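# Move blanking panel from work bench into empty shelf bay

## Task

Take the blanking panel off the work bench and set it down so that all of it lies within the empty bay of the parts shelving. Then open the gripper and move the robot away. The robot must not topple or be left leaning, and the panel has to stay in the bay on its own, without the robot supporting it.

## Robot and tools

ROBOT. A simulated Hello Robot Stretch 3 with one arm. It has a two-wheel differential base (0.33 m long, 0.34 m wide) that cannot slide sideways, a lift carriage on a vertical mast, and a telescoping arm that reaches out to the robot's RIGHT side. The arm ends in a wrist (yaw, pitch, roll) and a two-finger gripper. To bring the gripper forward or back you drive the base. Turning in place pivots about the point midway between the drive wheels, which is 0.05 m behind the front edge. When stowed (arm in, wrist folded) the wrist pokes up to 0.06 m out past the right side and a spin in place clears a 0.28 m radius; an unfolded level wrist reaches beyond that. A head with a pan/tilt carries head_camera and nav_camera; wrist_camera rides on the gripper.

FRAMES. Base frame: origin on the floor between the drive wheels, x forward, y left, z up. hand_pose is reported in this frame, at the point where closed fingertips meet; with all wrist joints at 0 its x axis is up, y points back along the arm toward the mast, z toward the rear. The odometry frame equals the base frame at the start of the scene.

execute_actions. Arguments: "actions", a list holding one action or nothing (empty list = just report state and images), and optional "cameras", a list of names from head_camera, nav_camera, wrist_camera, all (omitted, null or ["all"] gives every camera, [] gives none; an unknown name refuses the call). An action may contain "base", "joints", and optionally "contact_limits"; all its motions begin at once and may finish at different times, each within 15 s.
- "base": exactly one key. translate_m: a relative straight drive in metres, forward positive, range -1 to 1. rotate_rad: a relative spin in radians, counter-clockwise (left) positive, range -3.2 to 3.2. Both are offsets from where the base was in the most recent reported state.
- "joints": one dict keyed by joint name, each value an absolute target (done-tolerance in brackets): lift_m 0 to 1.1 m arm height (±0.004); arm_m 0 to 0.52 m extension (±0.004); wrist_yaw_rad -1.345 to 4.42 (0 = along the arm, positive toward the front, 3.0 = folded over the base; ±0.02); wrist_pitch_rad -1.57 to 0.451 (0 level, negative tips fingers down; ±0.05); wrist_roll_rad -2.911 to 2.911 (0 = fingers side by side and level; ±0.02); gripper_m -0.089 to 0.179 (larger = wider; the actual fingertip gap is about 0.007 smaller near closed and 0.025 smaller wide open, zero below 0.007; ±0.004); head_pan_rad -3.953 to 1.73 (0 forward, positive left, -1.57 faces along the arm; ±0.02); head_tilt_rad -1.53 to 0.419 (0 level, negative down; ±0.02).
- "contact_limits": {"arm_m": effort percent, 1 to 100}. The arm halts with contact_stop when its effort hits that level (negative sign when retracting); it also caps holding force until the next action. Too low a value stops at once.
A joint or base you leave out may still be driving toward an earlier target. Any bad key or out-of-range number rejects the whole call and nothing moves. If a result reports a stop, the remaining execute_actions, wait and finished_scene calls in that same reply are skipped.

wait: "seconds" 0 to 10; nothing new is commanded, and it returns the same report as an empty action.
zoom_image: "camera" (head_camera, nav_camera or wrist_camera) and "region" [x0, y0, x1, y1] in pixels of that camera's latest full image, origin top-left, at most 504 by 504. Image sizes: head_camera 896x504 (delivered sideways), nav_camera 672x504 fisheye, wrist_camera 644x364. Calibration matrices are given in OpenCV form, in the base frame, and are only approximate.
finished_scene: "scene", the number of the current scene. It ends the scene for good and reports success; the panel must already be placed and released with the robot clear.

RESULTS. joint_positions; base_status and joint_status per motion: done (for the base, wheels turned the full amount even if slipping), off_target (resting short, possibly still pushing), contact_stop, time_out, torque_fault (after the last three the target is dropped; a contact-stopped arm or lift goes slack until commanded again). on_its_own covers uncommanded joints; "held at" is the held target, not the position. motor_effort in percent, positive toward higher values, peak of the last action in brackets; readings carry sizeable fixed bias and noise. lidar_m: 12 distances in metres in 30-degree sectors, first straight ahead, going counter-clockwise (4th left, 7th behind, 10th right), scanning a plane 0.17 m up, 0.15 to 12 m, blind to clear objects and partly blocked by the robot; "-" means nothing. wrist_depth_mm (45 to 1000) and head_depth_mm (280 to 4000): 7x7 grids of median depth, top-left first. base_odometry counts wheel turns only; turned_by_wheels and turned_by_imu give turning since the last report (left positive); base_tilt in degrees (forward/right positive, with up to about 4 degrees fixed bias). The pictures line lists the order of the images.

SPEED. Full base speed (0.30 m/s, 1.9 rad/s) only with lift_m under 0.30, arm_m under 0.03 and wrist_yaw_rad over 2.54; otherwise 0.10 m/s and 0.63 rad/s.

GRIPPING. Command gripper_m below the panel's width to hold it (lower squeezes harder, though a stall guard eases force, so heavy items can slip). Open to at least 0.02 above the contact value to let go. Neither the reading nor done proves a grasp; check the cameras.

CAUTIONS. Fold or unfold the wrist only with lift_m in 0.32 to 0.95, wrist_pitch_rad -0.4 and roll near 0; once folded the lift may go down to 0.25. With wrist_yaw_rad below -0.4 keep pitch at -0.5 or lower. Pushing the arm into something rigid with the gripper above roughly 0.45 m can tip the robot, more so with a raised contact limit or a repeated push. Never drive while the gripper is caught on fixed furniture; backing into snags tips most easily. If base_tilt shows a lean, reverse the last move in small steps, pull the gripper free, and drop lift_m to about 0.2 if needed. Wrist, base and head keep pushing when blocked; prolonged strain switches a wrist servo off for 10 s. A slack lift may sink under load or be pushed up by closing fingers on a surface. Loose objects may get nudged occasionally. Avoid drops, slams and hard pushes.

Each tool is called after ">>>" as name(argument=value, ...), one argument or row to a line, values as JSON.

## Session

>>> execute_actions(
  actions=[],
)

Scene clock: 0.00 s.
base_odometry: x=+0.000 y=+0.000 heading=+0.000 (m, m, rad; odometry frame)
turned_by_wheels: +0.000 (rad since the last result)
turned_by_imu: +0.000 (rad since the last result)
base_tilt: forward=-0.4 right=+2.4 (deg)
lidar_m: 2.43 1.73 2.43 1.66 1.46 1.13 1.23 2.33 1.96 1.24 1.09 1.09
head_depth_mm: 2075 2393 2402 2440 2469 2530 2041 / 2055 2585 2636 2635 2715 2682 2076 / 2022 2804 2903 2961 2968 2905 2076 / 2013 3048 3207 3237 3223 2884 2101 / 1904 3057 3184 3185 2941 2958 2102 / 1795 2835 2902 2887 2762 2790 2144 / 1706 2607 2639 2610 2409 2610 2165
base_status: not commanded
joint_positions: lift_m=+0.345 arm_m=-0.002 wrist_yaw_rad=+2.913 wrist_pitch_rad=-0.382 wrist_roll_rad=+0.012 gripper_m=+0.037 head_pan_rad=+0.020 head_tilt_rad=+0.010
joint_status: not commanded
motor_effort: left_wheel=-1 right_wheel=+0 lift_m=+25 arm_m=+0 wrist_yaw_rad=+0 wrist_pitch_rad=+5 wrist_roll_rad=+0 gripper_m=+0 head_pan_rad=+0 head_tilt_rad=+2 (%)
hand_pose: x=+0.0305 y=+0.0799 z=+0.3655 quat_wxyz=(+0.213, +0.709, +0.053, +0.670) (m; base frame)
wrist_depth_mm: - - - - - - - / - - - - - - - / - - - - - - - / 915 - 914 890 859 872 883 / 704 702 745 696 750 702 698 / 582 589 - 590 - 582 576 / 499 490 504 512 497 493 492
pictures: head_camera (sideways: a quarter turn clockwise sets it upright), nav_camera (sideways: a quarter turn counterclockwise sets it upright), wrist_camera
camera_calibration (this result's frames):
head_camera: T_world_to_cam=[[-0.0255442, 0.0444535, -0.998685, 1.32279], [0.0121694, 0.998951, 0.0441541, -0.053953], [0.9996, -0.0110255, -0.0260584, -0.0139091], [0, 0, 0, 1]] pos_world=[0.0483497, -0.00505944, 1.32307]
nav_camera: T_world_to_cam=[[-0.0270812, 0.0450212, 0.998619, -1.25666], [-0.00138251, -0.998986, 0.0450003, -0.00419011], [0.999632, -0.000161942, 0.027116, -0.0823493], [0, 0, 0, 1]] pos_world=[0.0482814, 0.052377, 1.25734]
wrist_camera: T_world_to_cam=[[0.981756, -0.190135, -0.00194332, -0.00917143], [-0.0983149, -0.498844, -0.861098, 0.392481], [0.162756, 0.845579, -0.508436, 0.272977], [0, 0, 0, 1]] pos_world=[0.00316222, -0.0367809, 0.476738]
Images, in order (width x height): head_camera 896x504, nav_camera 672x504, wrist_camera 644x364.

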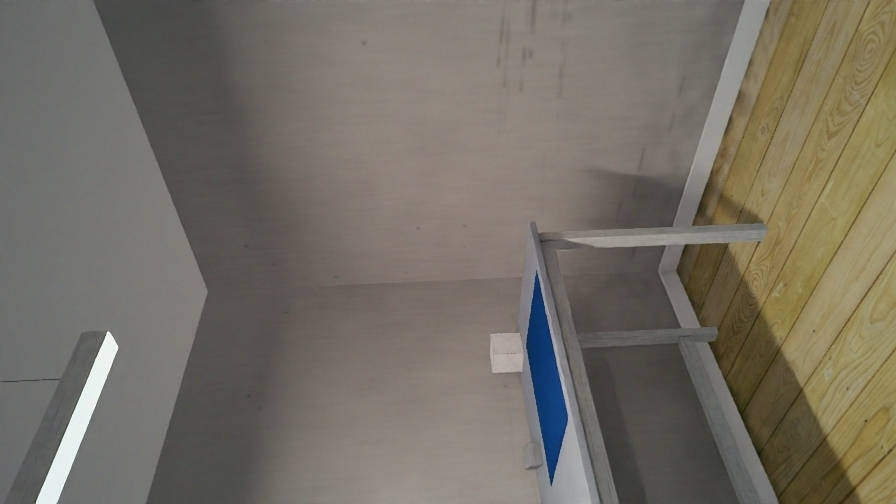

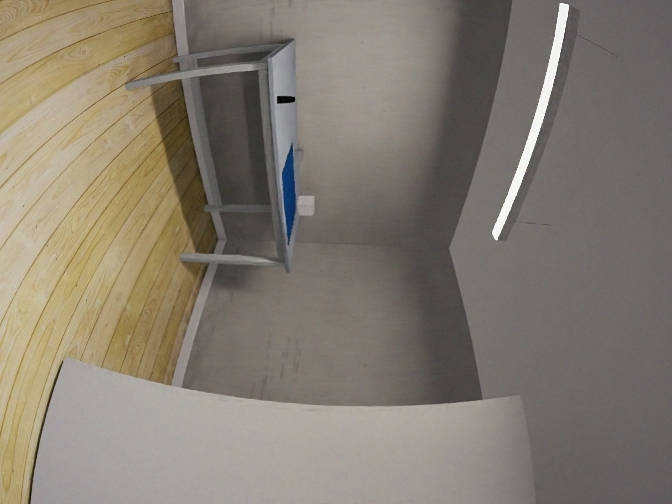

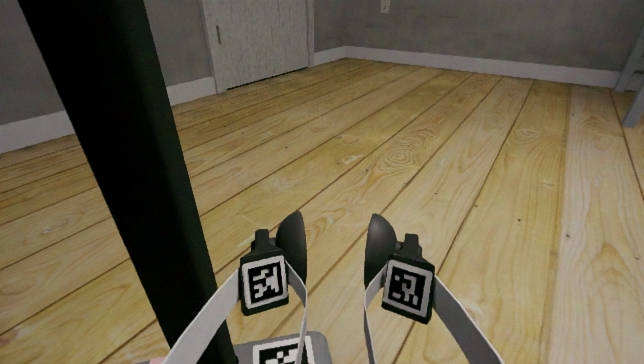

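>>> execute_actions(
  actions=[
    {"base":{"rotate_rad":0.4},"joints":{"head_pan_rad":-2.3,"head_tilt_rad":-0.2,"lift_m":0.27}},
  ],
  cameras=["head_camera","nav_camera"],
)

>>> execute_actions(
  actions=[
    {"base":{"translate_m":1},"joints":{"head_pan_rad":-1.6,"head_tilt_rad":-0.6}},
  ],
  cameras=[],
)

>>> execute_actions(
  actions=[
    {"base":{"translate_m":0.33},"joints":{"lift_m":0.6}},
  ],
  cameras=[],
)

>>> execute_actions(
  actions=[
    {"base":{"rotate_rad":1.92},"joints":{"lift_m":0.93,"wrist_yaw_rad":1.6,"gripper_m":0.1}},
  ],
)

Scene clock: 6.50 s.
base_odometry: x=+0.000 y=+0.000 heading=+0.400 (m, m, rad; odometry frame)
turned_by_wheels: +0.400 (rad since the last result)
turned_by_imu: +0.406 (rad since the last result)
base_tilt: forward=-0.3 right=+2.5 (deg)
lidar_m: 1.73 2.44 1.78 1.46 1.13 1.14 2.34 1.95 2.17 1.10 1.09 2.44
head_depth_mm: 2006 2102 2210 2306 2409 2052 1577 / 2109 2196 2276 2408 2509 2081 1589 / 2175 2250 2400 2482 2597 2094 1598 / 2229 1978 2504 2435 2408 2104 1608 / 2327 2481 2651 2716 2695 2109 1598 / 2485 2657 2821 2905 2689 2120 1620 / 2631 2765 2961 3139 3163 2139 1620
base_status: done
joint_positions: lift_m=+0.270 arm_m=-0.002 wrist_yaw_rad=+2.913 wrist_pitch_rad=-0.383 wrist_roll_rad=+0.012 gripper_m=+0.037 head_pan_rad=-2.293 head_tilt_rad=-0.198
joint_status: all done
motor_effort: left_wheel=-2(8) right_wheel=+3(10) lift_m=+22(26) arm_m=+0(0) wrist_yaw_rad=+0(0) wrist_pitch_rad=+6(6) wrist_roll_rad=+0(0) gripper_m=+1(0) head_pan_rad=-4(48) head_tilt_rad=-1(22) (%)
hand_pose: x=+0.0305 y=+0.0797 z=+0.2907 quat_wxyz=(+0.214, +0.709, +0.054, +0.670) (m; base frame)
wrist_depth_mm: - - - - - - - / - - - - - - - / - - - - - - - / 751 - 742 759 752 759 747 / 598 581 625 592 630 593 594 / 497 492 - 507 - 489 489 / 429 - - 420 416 422 417
pictures: head_camera (sideways: a quarter turn clockwise sets it upright), nav_camera (sideways: a quarter turn counterclockwise sets it upright)
camera_calibration (this result's frames):
head_camera: T_world_to_cam=[[0.18626, 0.143512, -0.971963, 1.28644], [0.722826, -0.690058, 0.0366294, -0.0484807], [-0.665454, -0.709383, -0.232265, 0.26467], [0, 0, 0, 1]] pos_world=[-0.028443, -0.0303207, 1.31362]
nav_camera: T_world_to_cam=[[-0.0854539, -0.165957, 0.982423, -1.23495], [-0.742177, 0.668457, 0.0483635, -0.00403711], [-0.664734, -0.724999, -0.180292, 0.197805], [0, 0, 0, 1]] pos_world=[0.0229604, -0.0588414, 1.2491]
Images, in order (width x height): head_camera 896x504, nav_camera 672x504.

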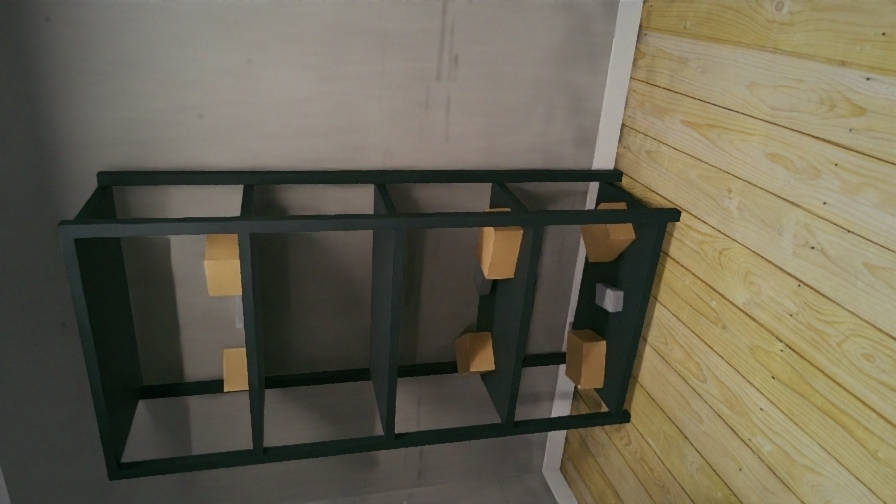

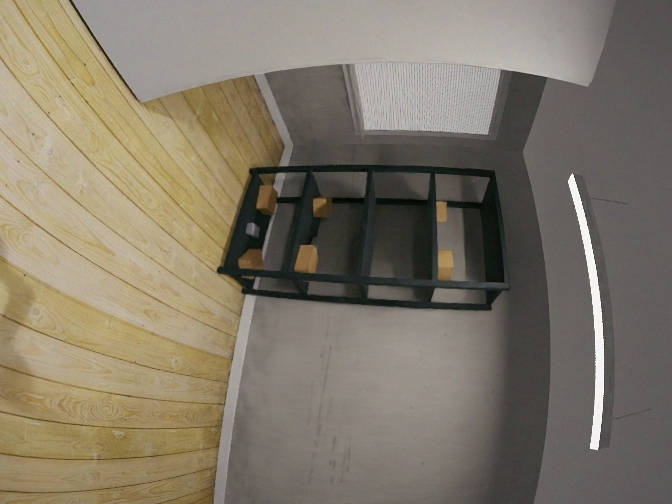

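Scene clock: 11.43 s.
base_odometry: x=+0.921 y=+0.389 heading=+0.400 (m, m, rad; odometry frame)
turned_by_wheels: +0.000 (rad since the last result)
turned_by_imu: +0.004 (rad since the last result)
base_tilt: forward=-0.3 right=+2.5 (deg)
lidar_m: 1.41 0.75 1.66 1.80 1.78 1.97 3.14 2.80 0.91 0.92 1.96 1.59
head_depth_mm: 792 902 1048 1242 1549 1413 1208 / 754 846 974 1145 1386 1419 1207 / 824 905 1004 1140 1338 1418 1201 / 984 1101 1250 1452 1641 1417 1210 / 1209 1408 1666 1980 1729 1426 1210 / 1588 1830 2085 2220 1737 1431 1211 / 1646 1798 2001 2135 1738 1422 1217
base_status: done
joint_positions: lift_m=+0.270 arm_m=-0.002 wrist_yaw_rad=+2.913 wrist_pitch_rad=-0.384 wrist_roll_rad=+0.012 gripper_m=+0.037 head_pan_rad=-1.607 head_tilt_rad=-0.592
joint_status: all done
motor_effort: left_wheel=-3(7) right_wheel=+3(9) lift_m=+22(23) arm_m=+0(0) wrist_yaw_rad=+0(0) wrist_pitch_rad=+6(6) wrist_roll_rad=+0(0) gripper_m=+0(0) head_pan_rad=+4(45) head_tilt_rad=-3(35) (%)
hand_pose: x=+0.0305 y=+0.0797 z=+0.2906 quat_wxyz=(+0.214, +0.709, +0.054, +0.670) (m; base frame)
wrist_depth_mm: - - - - - - - / - - - - - - - / - - - - - - - / 761 - 743 739 764 743 737 / 599 584 616 595 619 589 599 / 488 496 - 503 - 494 487 / 437 - - 411 414 420 422
pictures: none
No camera images: the call's "cameras" was empty. Leave "cameras" out to get every camera's image.

Scene clock: 15.97 s.
base_odometry: x=+1.225 y=+0.518 heading=+0.400 (m, m, rad; odometry frame)
turned_by_wheels: +0.000 (rad since the last result)
turned_by_imu: +0.001 (rad since the last result)
base_tilt: forward=-0.4 right=+2.5 (deg)
lidar_m: 1.09 0.45 1.31 1.92 1.91 2.13 2.62 1.50 1.05 1.45 1.36 1.32
head_depth_mm: 1001 1079 1160 1261 1413 1415 1202 / 1143 1242 1353 1496 1621 1424 1213 / 1326 1459 1636 1834 1728 1419 1204 / 1593 1790 2040 2122 1725 1424 1206 / 1672 1868 2105 2227 1725 1426 1206 / 1607 1767 1978 2121 1741 1420 1208 / 1531 1688 1878 2055 1738 1429 1213
base_status: done
joint_positions: lift_m=+0.600 arm_m=-0.002 wrist_yaw_rad=+2.913 wrist_pitch_rad=-0.384 wrist_roll_rad=+0.012 gripper_m=+0.037 head_pan_rad=-1.607 head_tilt_rad=-0.592
joint_status: all done
motor_effort: left_wheel=-3(8) right_wheel=+3(10) lift_m=+28(32) arm_m=+0(0) wrist_yaw_rad=+0(0) wrist_pitch_rad=+7(6) wrist_roll_rad=+0(0) gripper_m=+0(1) head_pan_rad=+4(4) head_tilt_rad=-4(4) (%)
hand_pose: x=+0.0305 y=+0.0796 z=+0.6202 quat_wxyz=(+0.214, +0.709, +0.054, +0.670) (m; base frame)
wrist_depth_mm: - - - - - - 336 / - - - - - - 358 / - - - - - - 396 / - - - - - - 892 / - - - - - - - / 895 876 - 884 - 823 867 / 772 769 760 760 745 742 734
pictures: none
No camera images: the call's "cameras" was empty. Leave "cameras" out to get every camera's image.

Scene clock: 19.93 s.
base_odometry: x=+1.225 y=+0.518 heading=+2.319 (m, m, rad; odometry frame)
turned_by_wheels: +1.920 (rad since the last result)
turned_by_imu: +1.954 (rad since the last result)
base_tilt: forward=-0.1 right=+2.5 (deg)
lidar_m: 1.91 2.00 2.28 3.09 1.05 1.19 1.84 1.36 1.12 0.45 0.45 1.69
head_depth_mm: 1036 1144 866 630 547 - 1177 / 1025 1131 868 631 539 - 1154 / 1011 1113 872 630 541 - - / 1004 1107 874 636 550 - - / 993 1102 879 638 551 1420 - / 976 1088 882 638 552 720 - / 968 1080 1206 1310 1552 1465 -
base_status: done
joint_positions: lift_m=+0.930 arm_m=-0.002 wrist_yaw_rad=+1.602 wrist_pitch_rad=-0.384 wrist_roll_rad=+0.012 gripper_m=+0.100 head_pan_rad=-1.607 head_tilt_rad=-0.592
joint_status: all done
motor_effort: left_wheel=-2(7) right_wheel=+3(8) lift_m=+29(28) arm_m=+0(0) wrist_yaw_rad=-3(5) wrist_pitch_rad=+6(6) wrist_roll_rad=+0(0) gripper_m=+0(82) head_pan_rad=+3(3) head_tilt_rad=-4(4) (%)
hand_pose: x=+0.2070 y=-0.1359 z=+0.9501 quat_wxyz=(+0.578, +0.595, -0.389, +0.401) (m; base frame)
wrist_depth_mm: - - - - - - - / - - - - - - - / - - - - - - - / - - - - - - - / - - - - - - - / - - - - - - - / - - - - - - -
pictures: head_camera (sideways: a quarter turn clockwise sets it upright), nav_camera (sideways: a quarter turn counterclockwise sets it upright), wrist_camera
camera_calibration (this result's frames):
head_camera: T_world_to_cam=[[0.066116, 0.584496, -0.808698, 1.07415], [0.996018, -0.0872406, 0.0183763, -0.0263694], [-0.0598105, -0.806693, -0.587936, 0.723808], [0, 0, 0, 1]] pos_world=[-0.00146306, -0.0462486, 1.2947]
nav_camera: T_world_to_cam=[[0.0258295, -0.545859, 0.837479, -1.04645], [-0.998412, 0.0278606, 0.0489523, -0.0032153], [-0.0500537, -0.837414, -0.544272, 0.667729], [0, 0, 0, 1]] pos_world=[0.0572415, -0.0119586, 1.23996]
wrist_camera: T_world_to_cam=[[0.0686717, -0.997637, -0.00203035, -0.142908], [-0.509372, -0.0333123, -0.859901, 0.952858], [0.857802, 0.0600851, -0.510456, 0.475247], [0, 0, 0, 1]] pos_world=[0.0875057, -0.139384, 1.06167]
Images, in order (width x height): head_camera 896x504, nav_camera 672x504, wrist_camera 644x364.

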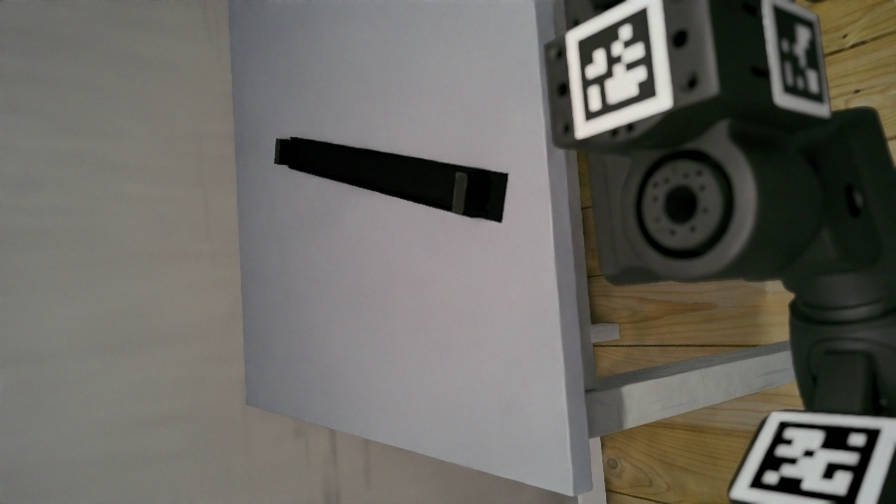

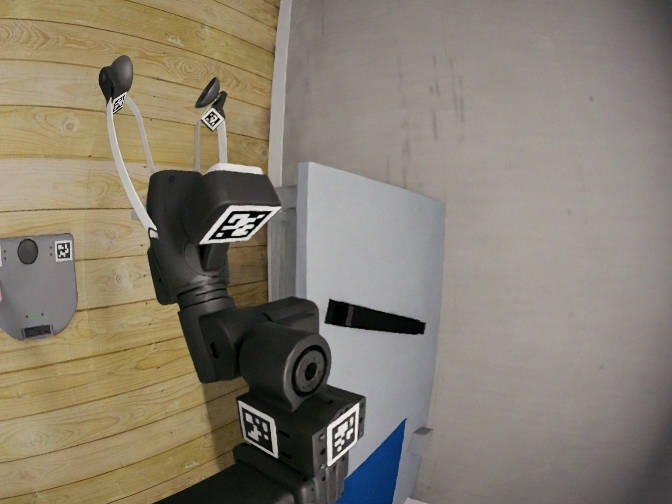

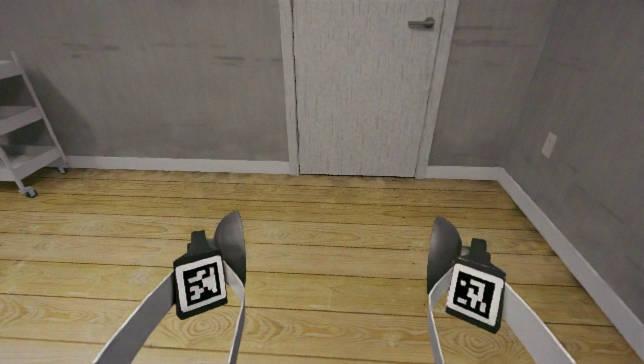

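>>> execute_actions(
  actions=[
    {"base":{"translate_m":-0.085},"joints":{"lift_m":1.07,"wrist_pitch_rad":-0.8}},
  ],
  cameras=[],
)

>>> execute_actions(
  actions=[
    {"joints":{"wrist_yaw_rad":-0.29,"arm_m":0.40}},
  ],
)

Scene clock: 24.23 s.
base_odometry: x=+1.283 y=+0.455 heading=+2.319 (m, m, rad; odometry frame)
turned_by_wheels: +0.000 (rad since the last result)
turned_by_imu: -0.001 (rad since the last result)
base_tilt: forward=-0.5 right=+2.4 (deg)
lidar_m: 1.99 2.09 2.33 3.09 1.05 1.19 1.76 1.28 1.12 1.09 0.47 1.68
head_depth_mm: - - - - 1584 1414 1201 / 1015 - - - - 1427 1203 / 1005 - - - - - 1181 / 994 - - - - - 1168 / 989 1103 877 637 533 - 1160 / 978 1089 880 639 534 - - / 967 1074 882 640 553 - -
base_status: done
joint_positions: lift_m=+1.070 arm_m=-0.002 wrist_yaw_rad=+1.602 wrist_pitch_rad=-0.810 wrist_roll_rad=+0.012 gripper_m=+0.100 head_pan_rad=-1.607 head_tilt_rad=-0.592
joint_status: all done
motor_effort: left_wheel=-3(6) right_wheel=+3(5) lift_m=+28(29) arm_m=+0(0) wrist_yaw_rad=-2(2) wrist_pitch_rad=+4(7) wrist_roll_rad=+0(0) gripper_m=+0(1) head_pan_rad=+4(4) head_tilt_rad=-4(5) (%)
hand_pose: x=+0.1378 y=-0.1381 z=+1.0064 quat_wxyz=(+0.651, +0.662, -0.256, +0.269) (m; base frame)
wrist_depth_mm: - - - - - - - / - - - - - - - / - - - - - - - / - - - - - - - / - - - - - - - / - - - - - - 348 / - - - - - 733 -
pictures: none
No camera images: the call's "cameras" was empty. Leave "cameras" out to get every camera's image.

Scene clock: 28.40 s.
base_odometry: x=+1.283 y=+0.455 heading=+2.319 (m, m, rad; odometry frame)
turned_by_wheels: +0.000 (rad since the last result)
turned_by_imu: +0.000 (rad since the last result)
base_tilt: forward=-0.4 right=+2.5 (deg)
lidar_m: 1.99 2.09 2.34 3.07 1.05 1.19 1.76 1.28 1.12 1.09 0.47 1.68
head_depth_mm: - 1142 863 631 1584 1410 1199 / - 1128 868 631 1580 1414 1203 / 1033 1114 846 634 602 1417 1208 / - 1117 865 632 593 1419 1209 / 987 1113 831 637 551 1423 1207 / 978 1090 881 639 553 1418 1015 / 969 1072 882 641 554 687 1189
base_status: not commanded
joint_positions: lift_m=+1.070 arm_m=+0.400 wrist_yaw_rad=-0.289 wrist_pitch_rad=-0.810 wrist_roll_rad=+0.012 gripper_m=+0.100 head_pan_rad=-1.607 head_tilt_rad=-0.593
joint_status: all done
motor_effort: left_wheel=-3(3) right_wheel=+3(2) lift_m=+28(28) arm_m=+6(5) wrist_yaw_rad=-2(4) wrist_pitch_rad=+3(4) wrist_roll_rad=+0(0) gripper_m=+0(1) head_pan_rad=+4(4) head_tilt_rad=-4(4) (%)
hand_pose: x=-0.0669 y=-0.6972 z=+1.0064 quat_wxyz=(+0.599, +0.180, -0.687, -0.371) (m; base frame)
wrist_depth_mm: 448 446 436 432 431 429 424 / 385 379 376 374 368 366 365 / 335 332 327 324 321 318 317 / 298 297 293 289 285 285 285 / 264 265 269 260 261 257 256 / 244 243 235 236 234 233 233 / 219 219 219 214 216 210 214
pictures: head_camera (sideways: a quarter turn clockwise sets it upright), nav_camera (sideways: a quarter turn counterclockwise sets it upright), wrist_camera
camera_calibration (this result's frames):
head_camera: T_world_to_cam=[[0.0661199, 0.584599, -0.808623, 1.07406], [0.996018, -0.0872433, 0.0183698, -0.0263609], [-0.059808, -0.806618, -0.58804, 0.723943], [0, 0, 0, 1]] pos_world=[-0.00146304, -0.0462477, 1.2947]
nav_camera: T_world_to_cam=[[0.0258255, -0.545966, 0.837409, -1.04636], [-0.998413, 0.0278547, 0.0489512, -0.00321392], [-0.0500515, -0.837344, -0.54438, 0.667869], [0, 0, 0, 1]] pos_world=[0.0572417, -0.0119507, 1.23996]
wrist_camera: T_world_to_cam=[[-0.967256, 0.253226, -0.0170722, 0.133925], [0.217065, 0.790521, -0.572678, 1.17692], [-0.131521, -0.557632, -0.819603, 0.586914], [0, 0, 0, 1]] pos_world=[-0.048737, -0.637011, 1.15732]
Images, in order (width x height): head_camera 896x504, nav_camera 672x504, wrist_camera 644x364.

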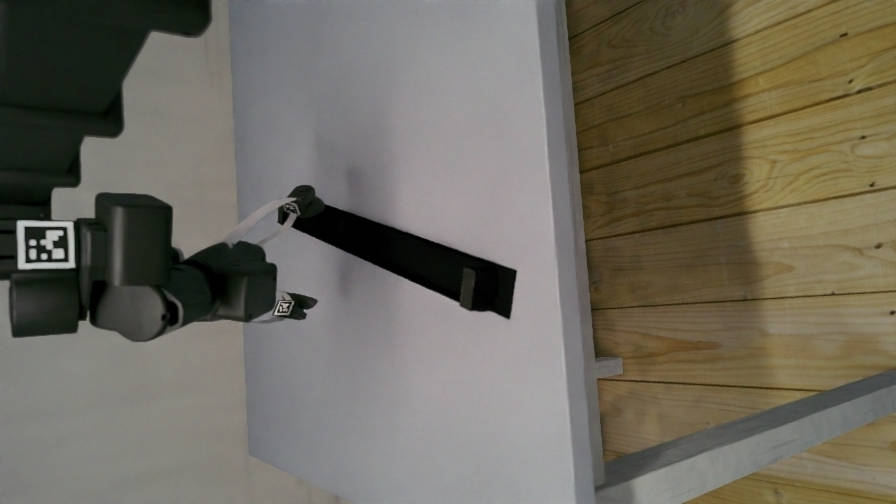

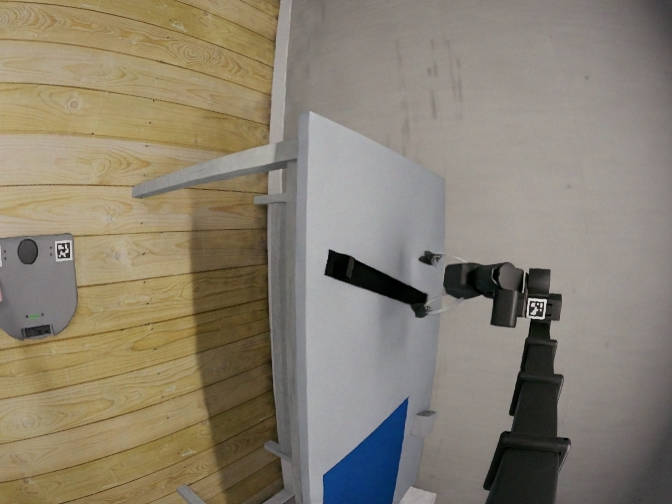

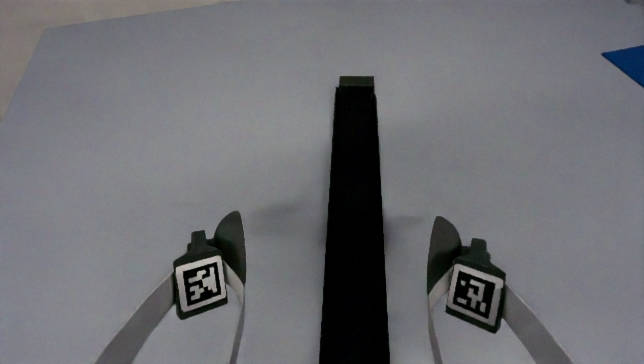

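>>> execute_actions(
  actions=[
    {"base":{"translate_m":-0.005},"joints":{"wrist_yaw_rad":-0.33,"arm_m":0.383,"lift_m":1.002,"gripper_m":0.09}},
  ],
  cameras=["wrist_camera"],
)

Scene clock: 31.57 s.
base_odometry: x=+1.286 y=+0.452 heading=+2.319 (m, m, rad; odometry frame)
turned_by_wheels: +0.000 (rad since the last result)
turned_by_imu: +0.000 (rad since the last result)
base_tilt: forward=-0.4 right=+2.5 (deg)
lidar_m: 2.00 2.09 2.34 3.07 1.05 1.19 1.75 1.27 1.12 1.09 0.47 1.69
head_depth_mm: 1037 1116 - 608 1565 1409 1200 / 1021 - 823 632 1577 1418 1201 / 1004 1111 870 635 602 1414 1208 / 990 - 784 632 592 1422 1203 / 984 1101 831 636 551 1425 1215 / 981 1091 876 639 553 1431 1056 / 969 1074 881 641 553 693 1188
base_status: done
joint_positions: lift_m=+1.002 arm_m=+0.383 wrist_yaw_rad=-0.327 wrist_pitch_rad=-0.810 wrist_roll_rad=+0.012 gripper_m=+0.090 head_pan_rad=-1.607 head_tilt_rad=-0.593
joint_status: all done
motor_effort: left_wheel=-2(6) right_wheel=+3(5) lift_m=+22(26) arm_m=-5(8) wrist_yaw_rad=-3(6) wrist_pitch_rad=+3(3) wrist_roll_rad=+0(0) gripper_m=+0(46) head_pan_rad=+4(4) head_tilt_rad=-4(4) (%)
hand_pose: x=-0.0728 y=-0.6790 z=+0.9387 quat_wxyz=(+0.592, +0.167, -0.690, -0.382) (m; base frame)
wrist_depth_mm: 329 319 320 297 310 310 307 / 277 275 270 264 269 265 263 / 241 239 239 232 232 232 231 / 214 213 211 205 208 206 205 / 192 190 191 184 187 185 184 / 174 174 168 168 167 169 168 / 158 158 157 154 155 154 154
pictures: wrist_camera
camera_calibration (this result's frames):
wrist_camera: T_world_to_cam=[[-0.956721, 0.290505, -0.0170751, 0.148572], [0.24754, 0.781569, -0.572603, 1.12114], [-0.152999, -0.552048, -0.819655, 0.543074], [0, 0, 0, 1]] pos_world=[-0.0522951, -0.619605, 1.08964]
Images, in order (width x height): wrist_camera 644x364.

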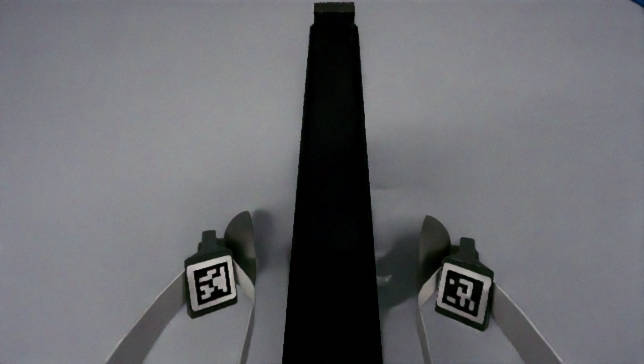

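>>> execute_actions(
  actions=[
    {"joints":{"gripper_m":0.0}},
  ],
  cameras=[],
)

>>> execute_actions(
  actions=[
    {"joints":{"lift_m":1.05}},
  ],
  cameras=["wrist_camera"],
)

Scene clock: 34.30 s.
base_odometry: x=+1.286 y=+0.452 heading=+2.319 (m, m, rad; odometry frame)
turned_by_wheels: +0.000 (rad since the last result)
turned_by_imu: +0.000 (rad since the last result)
base_tilt: forward=-0.5 right=+2.4 (deg)
lidar_m: 2.00 2.10 2.34 3.07 1.05 1.19 1.75 1.28 1.12 1.08 0.47 1.68
head_depth_mm: 1034 1117 - 608 1568 1420 1203 / 1022 - 823 631 1572 1411 1198 / 1005 1111 870 634 602 1419 1203 / 989 - 802 632 591 1421 1213 / 987 1103 833 636 550 1414 1208 / 978 1089 879 638 553 1426 1058 / 966 1076 881 640 553 694 1189
base_status: not commanded
joint_positions: lift_m=+1.002 arm_m=+0.383 wrist_yaw_rad=-0.328 wrist_pitch_rad=-0.802 wrist_roll_rad=+0.012 gripper_m=+0.001 head_pan_rad=-1.607 head_tilt_rad=-0.593
joint_status: all done
motor_effort: left_wheel=-2(2) right_wheel=+4(3) lift_m=+22(22) arm_m=-5(5) wrist_yaw_rad=-2(3) wrist_pitch_rad=+1(4) wrist_roll_rad=+0(0) gripper_m=-16(89) head_pan_rad=+4(4) head_tilt_rad=-4(4) (%)
hand_pose: x=-0.0734 y=-0.6805 z=+0.9400 quat_wxyz=(+0.593, +0.164, -0.691, -0.380) (m; base frame)
wrist_depth_mm: 331 327 324 311 317 316 313 / 280 280 277 267 270 269 267 / 245 243 240 233 236 232 233 / 215 214 214 210 210 209 207 / 194 193 192 187 192 188 187 / 176 174 177 169 - 171 168 / 159 159 158 155 156 156 156
pictures: none
No camera images: the call's "cameras" was empty. Leave "cameras" out to get every camera's image.

Scene clock: 35.57 s.
base_odometry: x=+1.286 y=+0.452 heading=+2.319 (m, m, rad; odometry frame)
turned_by_wheels: +0.000 (rad since the last result)
turned_by_imu: +0.000 (rad since the last result)
base_tilt: forward=-0.2 right=+2.4 (deg)
lidar_m: 2.00 2.09 2.34 3.08 1.05 1.19 1.75 1.28 1.12 1.09 0.47 1.69
head_depth_mm: 999 - 819 631 1573 1412 1204 / - 1151 866 633 1579 1419 1203 / 972 1113 872 634 602 1423 1201 / - - 752 612 593 1415 1206 / 974 1115 853 591 551 1424 1207 / 981 1089 879 638 553 1435 1054 / 966 1075 880 640 554 693 1193
base_status: not commanded
joint_positions: lift_m=+1.050 arm_m=+0.383 wrist_yaw_rad=-0.328 wrist_pitch_rad=-0.816 wrist_roll_rad=+0.012 gripper_m=+0.001 head_pan_rad=-1.607 head_tilt_rad=-0.593
joint_status: all done
motor_effort: left_wheel=-3(1) right_wheel=+3(3) lift_m=+29(33) arm_m=-5(5) wrist_yaw_rad=-3(2) wrist_pitch_rad=+6(6) wrist_roll_rad=+0(0) gripper_m=-15(16) head_pan_rad=+4(4) head_tilt_rad=-4(4) (%)
hand_pose: x=-0.0725 y=-0.6779 z=+0.9854 quat_wxyz=(+0.591, +0.169, -0.689, -0.384) (m; base frame)
wrist_depth_mm: 403 402 404 395 394 389 376 / 351 348 338 322 339 334 330 / 306 302 299 276 291 290 289 / 270 267 266 234 261 261 258 / 241 241 240 195 241 234 234 / 220 220 222 171 - 213 212 / 202 199 199 155 197 196 195
pictures: wrist_camera
camera_calibration (this result's frames):
wrist_camera: T_world_to_cam=[[-0.956574, 0.290976, -0.0172684, 0.149867], [0.248936, 0.784676, -0.567727, 1.14429], [-0.151645, -0.547372, -0.823036, 0.588638], [0, 0, 0, 1]] pos_world=[-0.0522324, -0.619301, 1.1367]
Images, in order (width x height): wrist_camera 644x364.

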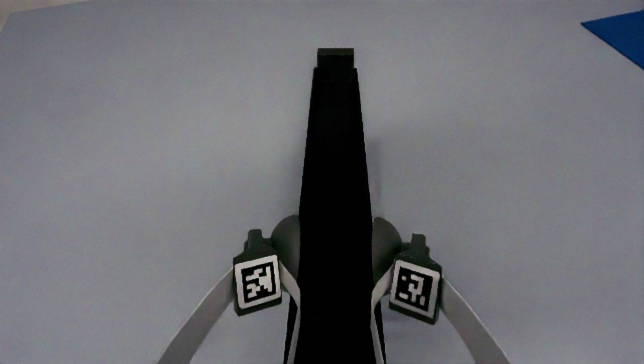

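The panel pivoted nose-down, so I'm setting it down and regripping slightly further out.

>>> execute_actions(
  actions=[
    {"joints":{"lift_m":1.004}},
  ],
  cameras=[],
)

>>> execute_actions(
  actions=[
    {"joints":{"gripper_m":0.09}},
  ],
  cameras=[],
)

>>> execute_actions(
  actions=[
    {"base":{"translate_m":-0.003},"joints":{"arm_m":0.394,"lift_m":1.0}},
  ],
  cameras=["wrist_camera"],
)

>>> execute_actions(
  actions=[
    {"joints":{"gripper_m":-0.015}},
  ],
  cameras=["wrist_camera"],
)

>>> execute_actions(
  actions=[
    {"joints":{"lift_m":1.04}},
  ],
)

Scene clock: 39.40 s.
base_odometry: x=+1.286 y=+0.452 heading=+2.319 (m, m, rad; odometry frame)
turned_by_wheels: +0.000 (rad since the last result)
turned_by_imu: +0.000 (rad since the last result)
base_tilt: forward=-0.2 right=+2.5 (deg)
lidar_m: 2.00 2.09 2.34 3.08 1.05 1.19 1.75 1.28 1.12 1.09 0.48 1.68
head_depth_mm: 1037 1119 - 607 1570 1413 1198 / 1018 - 823 633 1573 1419 1206 / 997 1126 870 634 602 1423 1206 / 990 - 822 631 592 1422 1209 / 987 1099 830 636 550 1429 1207 / 981 1091 879 639 552 1425 1042 / 966 1073 883 640 555 695 1188
base_status: not commanded
joint_positions: lift_m=+1.004 arm_m=+0.383 wrist_yaw_rad=-0.328 wrist_pitch_rad=-0.814 wrist_roll_rad=+0.012 gripper_m=+0.001 head_pan_rad=-1.607 head_tilt_rad=-0.593
joint_status: all done
motor_effort: left_wheel=-2(2) right_wheel=+3(3) lift_m=+22(24) arm_m=-5(5) wrist_yaw_rad=-3(1) wrist_pitch_rad=+5(6) wrist_roll_rad=+0(0) gripper_m=-15(15) head_pan_rad=+4(4) head_tilt_rad=-4(4) (%)
hand_pose: x=-0.0726 y=-0.6781 z=+0.9400 quat_wxyz=(+0.591, +0.168, -0.690, -0.384) (m; base frame)
wrist_depth_mm: 328 326 321 296 315 312 307 / 277 275 274 264 267 265 264 / 243 242 239 235 235 234 231 / 219 214 213 207 210 208 207 / 193 191 191 187 191 186 185 / 176 174 176 169 - 170 169 / 160 160 159 155 157 155 155
pictures: none
No camera images: the call's "cameras" was empty. Leave "cameras" out to get every camera's image.

Scene clock: 40.80 s.
base_odometry: x=+1.286 y=+0.452 heading=+2.319 (m, m, rad; odometry frame)
turned_by_wheels: +0.000 (rad since the last result)
turned_by_imu: +0.000 (rad since the last result)
base_tilt: forward=-0.3 right=+2.6 (deg)
lidar_m: 2.00 2.10 2.34 3.07 1.05 1.19 1.75 1.28 1.12 1.08 0.47 1.69
head_depth_mm: 1037 1122 - 608 1569 1416 1199 / 1017 - 821 632 1581 1420 1207 / 999 1131 869 634 602 1424 1202 / 990 - 781 632 593 1425 1208 / 992 1106 833 636 551 1423 1209 / 979 1089 878 638 552 1427 1057 / 967 1075 882 639 554 695 1185
base_status: not commanded
joint_positions: lift_m=+1.004 arm_m=+0.383 wrist_yaw_rad=-0.328 wrist_pitch_rad=-0.814 wrist_roll_rad=+0.012 gripper_m=+0.090 head_pan_rad=-1.607 head_tilt_rad=-0.593
joint_status: all done
motor_effort: left_wheel=-2(3) right_wheel=+3(3) lift_m=+22(22) arm_m=-5(5) wrist_yaw_rad=-3(2) wrist_pitch_rad=+5(5) wrist_roll_rad=+0(0) gripper_m=+0(81) head_pan_rad=+4(4) head_tilt_rad=-4(4) (%)
hand_pose: x=-0.0726 y=-0.6781 z=+0.9400 quat_wxyz=(+0.591, +0.168, -0.690, -0.384) (m; base frame)
wrist_depth_mm: 325 326 318 299 312 308 306 / 277 276 273 267 267 266 262 / 242 240 238 233 236 232 233 / 213 213 212 207 209 208 205 / 192 191 195 186 188 185 186 / 173 175 170 169 168 170 169 / 160 160 159 155 157 156 155
pictures: none
No camera images: the call's "cameras" was empty. Leave "cameras" out to get every camera's image.

Scene clock: 41.63 s.
base_odometry: x=+1.288 y=+0.449 heading=+2.319 (m, m, rad; odometry frame)
turned_by_wheels: +0.000 (rad since the last result)
turned_by_imu: +0.000 (rad since the last result)
base_tilt: forward=-0.4 right=+2.5 (deg)
lidar_m: 2.00 2.10 2.34 3.08 1.05 1.19 1.75 1.27 1.12 1.09 0.48 1.68
head_depth_mm: 1040 1120 - 607 1576 1414 1194 / 1028 - 787 633 1575 1422 1204 / 1008 1127 873 634 603 1420 1208 / 990 - 787 635 592 1429 1212 / 991 1105 834 638 553 1417 1206 / 975 1090 881 640 553 1430 1133 / 967 1080 881 641 553 701 1187
base_status: done
joint_positions: lift_m=+1.000 arm_m=+0.393 wrist_yaw_rad=-0.330 wrist_pitch_rad=-0.814 wrist_roll_rad=+0.012 gripper_m=+0.090 head_pan_rad=-1.607 head_tilt_rad=-0.593
joint_status: all done
motor_effort: left_wheel=+0(6) right_wheel=-1(2) lift_m=+17(15) arm_m=+10(13) wrist_yaw_rad=+0(2) wrist_pitch_rad=+5(5) wrist_roll_rad=+0(0) gripper_m=-1(1) head_pan_rad=+4(4) head_tilt_rad=-4(4) (%)
hand_pose: x=-0.0730 y=-0.6882 z=+0.9364 quat_wxyz=(+0.590, +0.167, -0.690, -0.384) (m; base frame)
wrist_depth_mm: 326 318 315 306 307 305 302 / 276 275 271 260 266 262 260 / 242 239 237 228 232 229 226 / 212 210 207 205 207 204 203 / 191 189 192 183 186 184 183 / 174 173 167 166 165 168 167 / 158 157 157 154 154 151 152
pictures: wrist_camera
camera_calibration (this result's frames):
wrist_camera: T_world_to_cam=[[-0.955837, 0.293393, -0.0171927, 0.153157], [0.250529, 0.782811, -0.569598, 1.1253], [-0.153658, -0.54875, -0.821744, 0.540306], [0, 0, 0, 1]] pos_world=[-0.052504, -0.629337, 1.08759]
Images, in order (width x height): wrist_camera 644x364.

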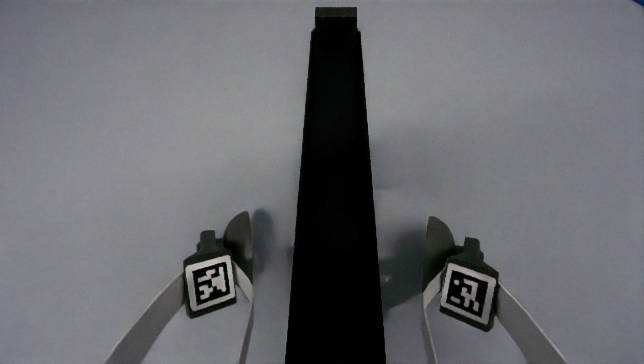

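Scene clock: 43.17 s.
base_odometry: x=+1.288 y=+0.449 heading=+2.319 (m, m, rad; odometry frame)
turned_by_wheels: +0.000 (rad since the last result)
turned_by_imu: +0.000 (rad since the last result)
base_tilt: forward=-0.5 right=+2.6 (deg)
lidar_m: 2.00 2.10 2.33 3.09 1.05 1.19 1.75 1.28 1.12 1.09 0.47 1.68
head_depth_mm: 1038 1120 - 609 1573 1413 1202 / 1023 - 784 631 1578 1422 1205 / 1010 1121 870 632 602 1416 1205 / 986 - 809 635 593 1416 1206 / 990 1102 832 637 551 1417 1211 / 981 1088 876 639 552 1414 1134 / 968 1077 885 642 553 702 1165
base_status: not commanded
joint_positions: lift_m=+1.000 arm_m=+0.394 wrist_yaw_rad=-0.331 wrist_pitch_rad=-0.791 wrist_roll_rad=+0.012 gripper_m=-0.014 head_pan_rad=-1.607 head_tilt_rad=-0.593
joint_status: all done
motor_effort: left_wheel=-2(2) right_wheel=+2(2) lift_m=+19(20) arm_m=+6(10) wrist_yaw_rad=+0(0) wrist_pitch_rad=-3(5) wrist_roll_rad=+0(0) gripper_m=-20(93) head_pan_rad=+4(3) head_tilt_rad=-3(4) (%)
hand_pose: x=-0.0745 y=-0.6928 z=+0.9398 quat_wxyz=(+0.595, +0.159, -0.692, -0.377) (m; base frame)
wrist_depth_mm: 343 336 334 327 323 320 318 / 284 284 279 275 274 271 272 / 246 244 244 236 238 237 235 / 217 215 215 210 211 209 208 / 194 193 191 189 192 187 186 / 175 174 176 169 - 171 169 / 159 160 157 155 155 155 154
pictures: wrist_camera
camera_calibration (this result's frames):
wrist_camera: T_world_to_cam=[[-0.95591, 0.293197, -0.0164552, 0.152294], [0.246429, 0.770433, -0.587967, 1.13959], [-0.159713, -0.566099, -0.808717, 0.515674], [0, 0, 0, 1]] pos_world=[-0.052889, -0.630708, 1.08958]
Images, in order (width x height): wrist_camera 644x364.

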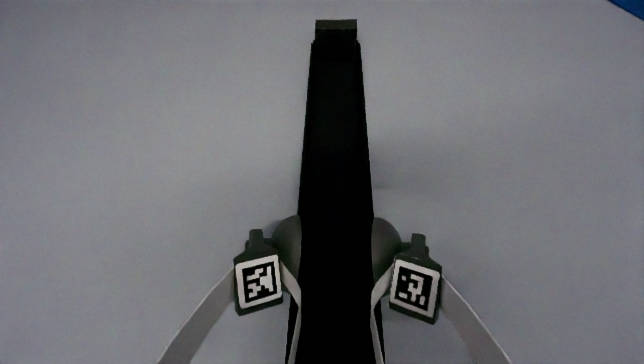

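Scene clock: 44.33 s.
base_odometry: x=+1.288 y=+0.449 heading=+2.319 (m, m, rad; odometry frame)
turned_by_wheels: +0.000 (rad since the last result)
turned_by_imu: +0.000 (rad since the last result)
base_tilt: forward=-0.3 right=+2.4 (deg)
lidar_m: 2.00 2.09 2.34 3.08 1.05 1.19 1.75 1.27 1.12 1.08 0.48 1.69
head_depth_mm: 1008 - 821 631 1581 1419 1201 / 992 1165 868 632 1574 1419 1196 / 978 1121 865 634 603 1417 1203 / - - 748 612 592 1423 1205 / 974 1097 830 599 552 1426 1203 / 979 1092 879 638 551 1428 1136 / 967 1071 881 640 552 701 1161
base_status: not commanded
joint_positions: lift_m=+1.040 arm_m=+0.394 wrist_yaw_rad=-0.331 wrist_pitch_rad=-0.815 wrist_roll_rad=+0.012 gripper_m=-0.011 head_pan_rad=-1.607 head_tilt_rad=-0.593
joint_status: all done
motor_effort: left_wheel=-2(2) right_wheel=+2(2) lift_m=+28(29) arm_m=+5(6) wrist_yaw_rad=+1(0) wrist_pitch_rad=+5(6) wrist_roll_rad=+0(0) gripper_m=-19(21) head_pan_rad=+4(3) head_tilt_rad=-5(3) (%)
hand_pose: x=-0.0729 y=-0.6882 z=+0.9755 quat_wxyz=(+0.590, +0.168, -0.690, -0.385) (m; base frame)
wrist_depth_mm: 391 390 379 364 376 370 359 / 331 332 327 269 321 321 314 / 291 290 289 235 280 279 277 / 257 258 252 210 249 250 248 / 231 230 229 185 229 224 223 / 210 210 212 170 - 204 203 / 192 192 191 157 187 187 186
pictures: head_camera (sideways: a quarter turn clockwise sets it upright), nav_camera (sideways: a quarter turn counterclockwise sets it upright), wrist_camera
camera_calibration (this result's frames):
head_camera: T_world_to_cam=[[0.0661251, 0.584757, -0.808509, 1.07391], [0.996018, -0.0872461, 0.0183598, -0.0263479], [-0.0598032, -0.806503, -0.588197, 0.724147], [0, 0, 0, 1]] pos_world=[-0.00146295, -0.0462463, 1.29469]
nav_camera: T_world_to_cam=[[0.02582, -0.546129, 0.837303, -1.04622], [-0.998413, 0.0278444, 0.0489496, -0.00321181], [-0.050047, -0.837238, -0.544543, 0.668081], [0, 0, 0, 1]] pos_world=[0.0572422, -0.0119386, 1.23996]
wrist_camera: T_world_to_cam=[[-0.955778, 0.293582, -0.0172473, 0.154091], [0.250961, 0.783639, -0.568268, 1.14683], [-0.153318, -0.547467, -0.822662, 0.574241], [0, 0, 0, 1]] pos_world=[-0.0524923, -0.629562, 1.12677]
Images, in order (width x height): head_camera 896x504, nav_camera 672x504, wrist_camera 644x364.

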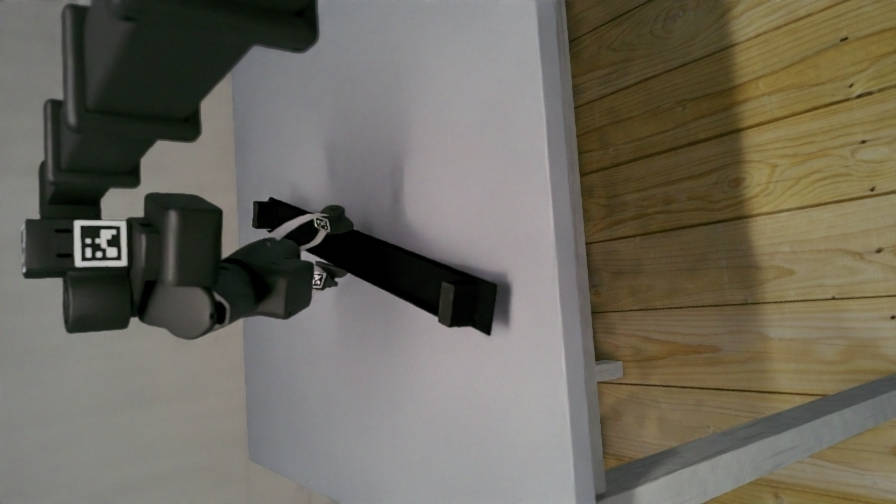

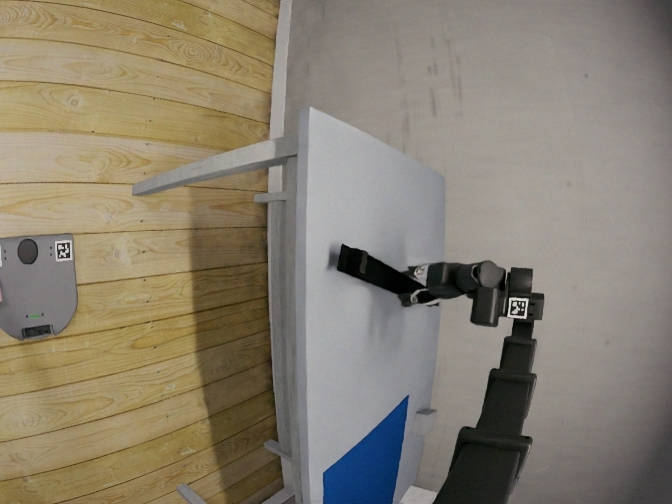

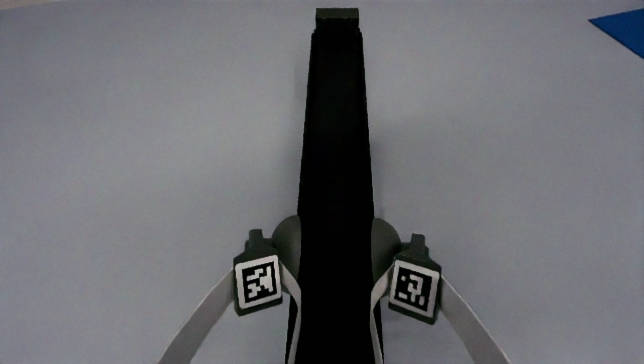

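>>> execute_actions(
  actions=[
    {"base":{"rotate_rad":1.56},"joints":{"lift_m":1.1,"arm_m":0.06,"wrist_yaw_rad":1.57,"head_pan_rad":0}},
  ],
  cameras=["nav_camera"],
)

>>> execute_actions(
  actions=[
    {"base":{"translate_m":1}},
  ],
  cameras=[],
)

>>> execute_actions(
  actions=[
    {"base":{"translate_m":1}},
  ],
)

Scene clock: 50.40 s.
base_odometry: x=+1.288 y=+0.449 heading=-2.404 (m, m, rad; odometry frame)
turned_by_wheels: +1.560 (rad since the last result)
turned_by_imu: +1.588 (rad since the last result)
base_tilt: forward=-0.5 right=+2.5 (deg)
lidar_m: 3.08 0.99 1.18 1.75 1.52 1.12 1.08 0.47 1.68 2.00 2.10 2.34
head_depth_mm: 3221 3599 2999 2200 1717 1414 1201 / 3212 3536 3032 2190 1719 1415 1203 / 3166 3488 3060 2204 1725 1428 1206 / 3149 3492 3045 2207 1729 1421 1204 / 3072 3446 3043 2194 1734 1427 1207 / 3037 3285 3048 2233 1731 1424 1209 / 3048 3292 2925 1976 1683 1425 1207
base_status: done
joint_positions: lift_m=+1.100 arm_m=+0.060 wrist_yaw_rad=+1.569 wrist_pitch_rad=-0.815 wrist_roll_rad=+0.012 gripper_m=-0.011 head_pan_rad=-0.007 head_tilt_rad=-0.593
joint_status: all done
motor_effort: left_wheel=-3(8) right_wheel=+4(9) lift_m=+28(29) arm_m=-5(5) wrist_yaw_rad=+1(4) wrist_pitch_rad=+5(5) wrist_roll_rad=+0(0) gripper_m=-19(19) head_pan_rad=+4(48) head_tilt_rad=-4(3) (%)
hand_pose: x=+0.1368 y=-0.2058 z=+1.0355 quat_wxyz=(+0.656, +0.658, -0.265, +0.256) (m; base frame)
wrist_depth_mm: 826 - - - - - - / 894 - - 267 - - - / - - - 234 - - - / - - - 209 - - - / - - - 186 - - - / - - - 169 - - - / - - - 157 - - -
pictures: nav_camera (sideways: a quarter turn counterclockwise sets it upright)
camera_calibration (this result's frames):
nav_camera: T_world_to_cam=[[0.545149, 0.0417172, 0.837301, -1.04939], [0.00125049, -0.9988, 0.0489495, -0.00930972], [0.838338, -0.0256378, -0.544547, 0.662668], [0, 0, 0, 1]] pos_world=[0.0165435, 0.0514682, 1.23996]
Images, in order (width x height): nav_camera 672x504.

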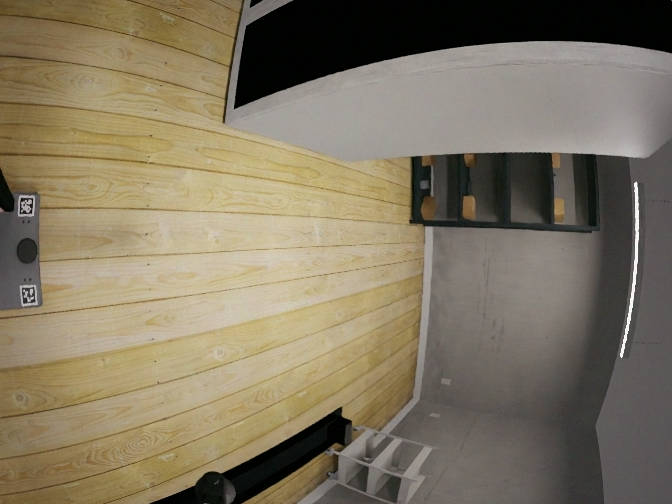

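Scene clock: 61.80 s.
base_odometry: x=+0.548 y=-0.223 heading=-2.404 (m, m, rad; odometry frame)
turned_by_wheels: +0.000 (rad since the last result)
turned_by_imu: +0.003 (rad since the last result)
base_tilt: forward=-0.5 right=+2.3 (deg)
lidar_m: 2.07 0.76 0.55 0.53 0.55 1.86 1.46 2.27 2.10 2.02 1.74 2.68
head_depth_mm: 2301 2559 2791 2195 1707 1410 1202 / 2267 2530 2749 2193 1729 1417 1208 / 2266 2510 2747 2196 1726 1420 1207 / 2232 2479 2763 2203 1735 1422 1214 / 2205 2464 2663 2224 1724 1428 1207 / 2102 2325 2558 2215 1743 1426 1210 / 2109 2352 2624 2226 1743 1432 1210
base_status: done
joint_positions: lift_m=+1.100 arm_m=+0.060 wrist_yaw_rad=+1.569 wrist_pitch_rad=-0.815 wrist_roll_rad=+0.012 gripper_m=-0.011 head_pan_rad=-0.007 head_tilt_rad=-0.593
joint_status: not commanded
motor_effort: left_wheel=-2(4) right_wheel=+3(8) lift_m=+29(29) arm_m=-5(5) wrist_yaw_rad=+1(1) wrist_pitch_rad=+5(5) wrist_roll_rad=+0(0) gripper_m=-19(18) head_pan_rad=+4(4) head_tilt_rad=-4(5) (%)
hand_pose: x=+0.1368 y=-0.2058 z=+1.0355 quat_wxyz=(+0.656, +0.658, -0.265, +0.256) (m; base frame)
wrist_depth_mm: 805 - - - - - - / 807 - - 267 - - - / 817 - - 235 - - - / 814 - - 210 - - - / 791 - - 185 - - - / 803 - - 169 - - - / 798 - - 158 - - -
pictures: none
No camera images: the call's "cameras" was empty. Leave "cameras" out to get every camera's image.

Scene clock: 73.20 s.
base_odometry: x=-0.192 y=-0.895 heading=-2.404 (m, m, rad; odometry frame)
turned_by_wheels: +0.000 (rad since the last result)
turned_by_imu: +0.003 (rad since the last result)
base_tilt: forward=-0.4 right=+2.3 (deg)
lidar_m: 1.07 1.26 1.82 0.55 0.55 0.75 3.09 2.83 2.09 1.60 2.09 1.63
head_depth_mm: 1366 1528 1736 1972 1718 1413 1207 / 1357 1520 1719 1982 1725 1422 1208 / 1337 1494 1711 1958 1726 1419 1209 / 1336 1483 1685 1927 1731 1430 1211 / 1323 1472 1659 1869 1681 1422 1207 / 1277 1320 1470 1321 1591 1431 1207 / 1266 1227 1574 1312 1628 1428 1213
base_status: done
joint_positions: lift_m=+1.100 arm_m=+0.060 wrist_yaw_rad=+1.569 wrist_pitch_rad=-0.815 wrist_roll_rad=+0.012 gripper_m=-0.011 head_pan_rad=-0.007 head_tilt_rad=-0.593
joint_status: not commanded
motor_effort: left_wheel=-2(4) right_wheel=+3(7) lift_m=+29(29) arm_m=-5(5) wrist_yaw_rad=+0(1) wrist_pitch_rad=+5(5) wrist_roll_rad=+0(0) gripper_m=-19(19) head_pan_rad=+4(4) head_tilt_rad=-4(3) (%)
hand_pose: x=+0.1368 y=-0.2058 z=+1.0355 quat_wxyz=(+0.656, +0.658, -0.265, +0.256) (m; base frame)
wrist_depth_mm: - - - - - - - / - - - 267 - - - / - - - 235 - - - / - - - 210 - - - / - - - 185 - - - / - - - 170 - - - / - - - 157 - - -
pictures: head_camera (sideways: a quarter turn clockwise sets it upright), nav_camera (sideways: a quarter turn counterclockwise sets it upright), wrist_camera
camera_calibration (this result's frames):
head_camera: T_world_to_cam=[[-0.586439, 0.0490638, -0.808506, 1.07788], [0.0581963, 0.998136, 0.0183595, -0.0206268], [0.8079, -0.0362853, -0.588202, 0.71886], [0, 0, 0, 1]] pos_world=[0.0525469, -0.00621266, 1.29469]
nav_camera: T_world_to_cam=[[0.545149, 0.0417172, 0.8373, -1.04939], [0.00125037, -0.9988, 0.0489495, -0.00930972], [0.838338, -0.0256379, -0.544547, 0.662668], [0, 0, 0, 1]] pos_world=[0.0165435, 0.0514682, 1.23996]
wrist_camera: T_world_to_cam=[[0.0306575, -0.999381, -0.0172386, -0.187107], [-0.822829, -0.0154425, -0.56808, 0.732475], [0.567462, 0.0316003, -0.822793, 0.940544], [0, 0, 0, 1]] pos_world=[0.0747148, -0.205401, 1.18675]
Images, in order (width x height): head_camera 896x504, nav_camera 672x504, wrist_camera 644x364.

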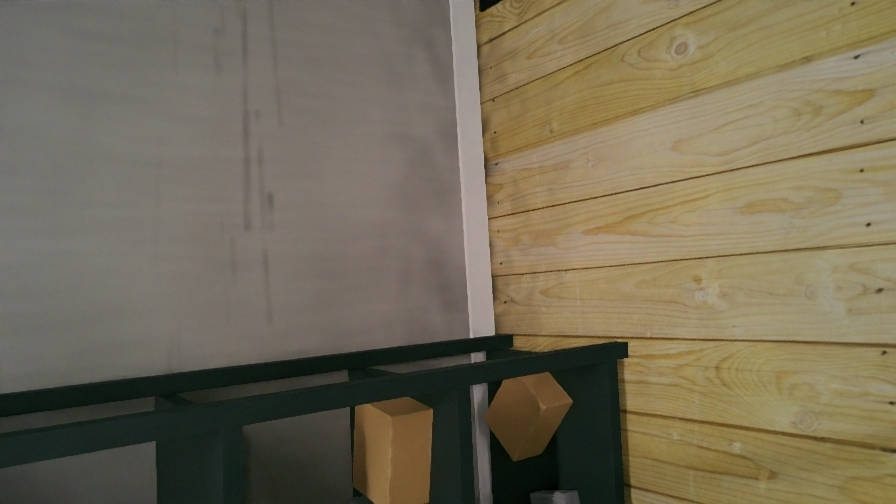

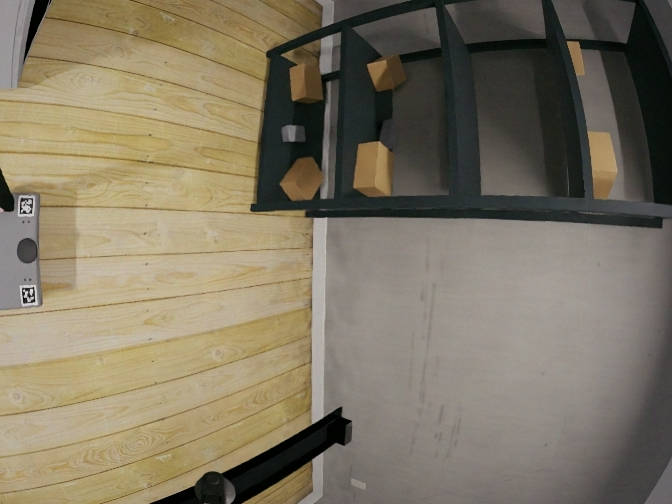

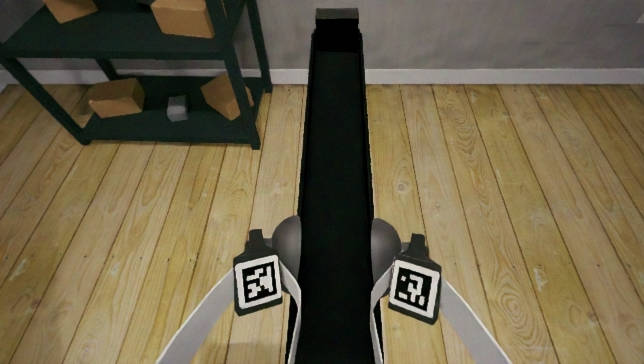

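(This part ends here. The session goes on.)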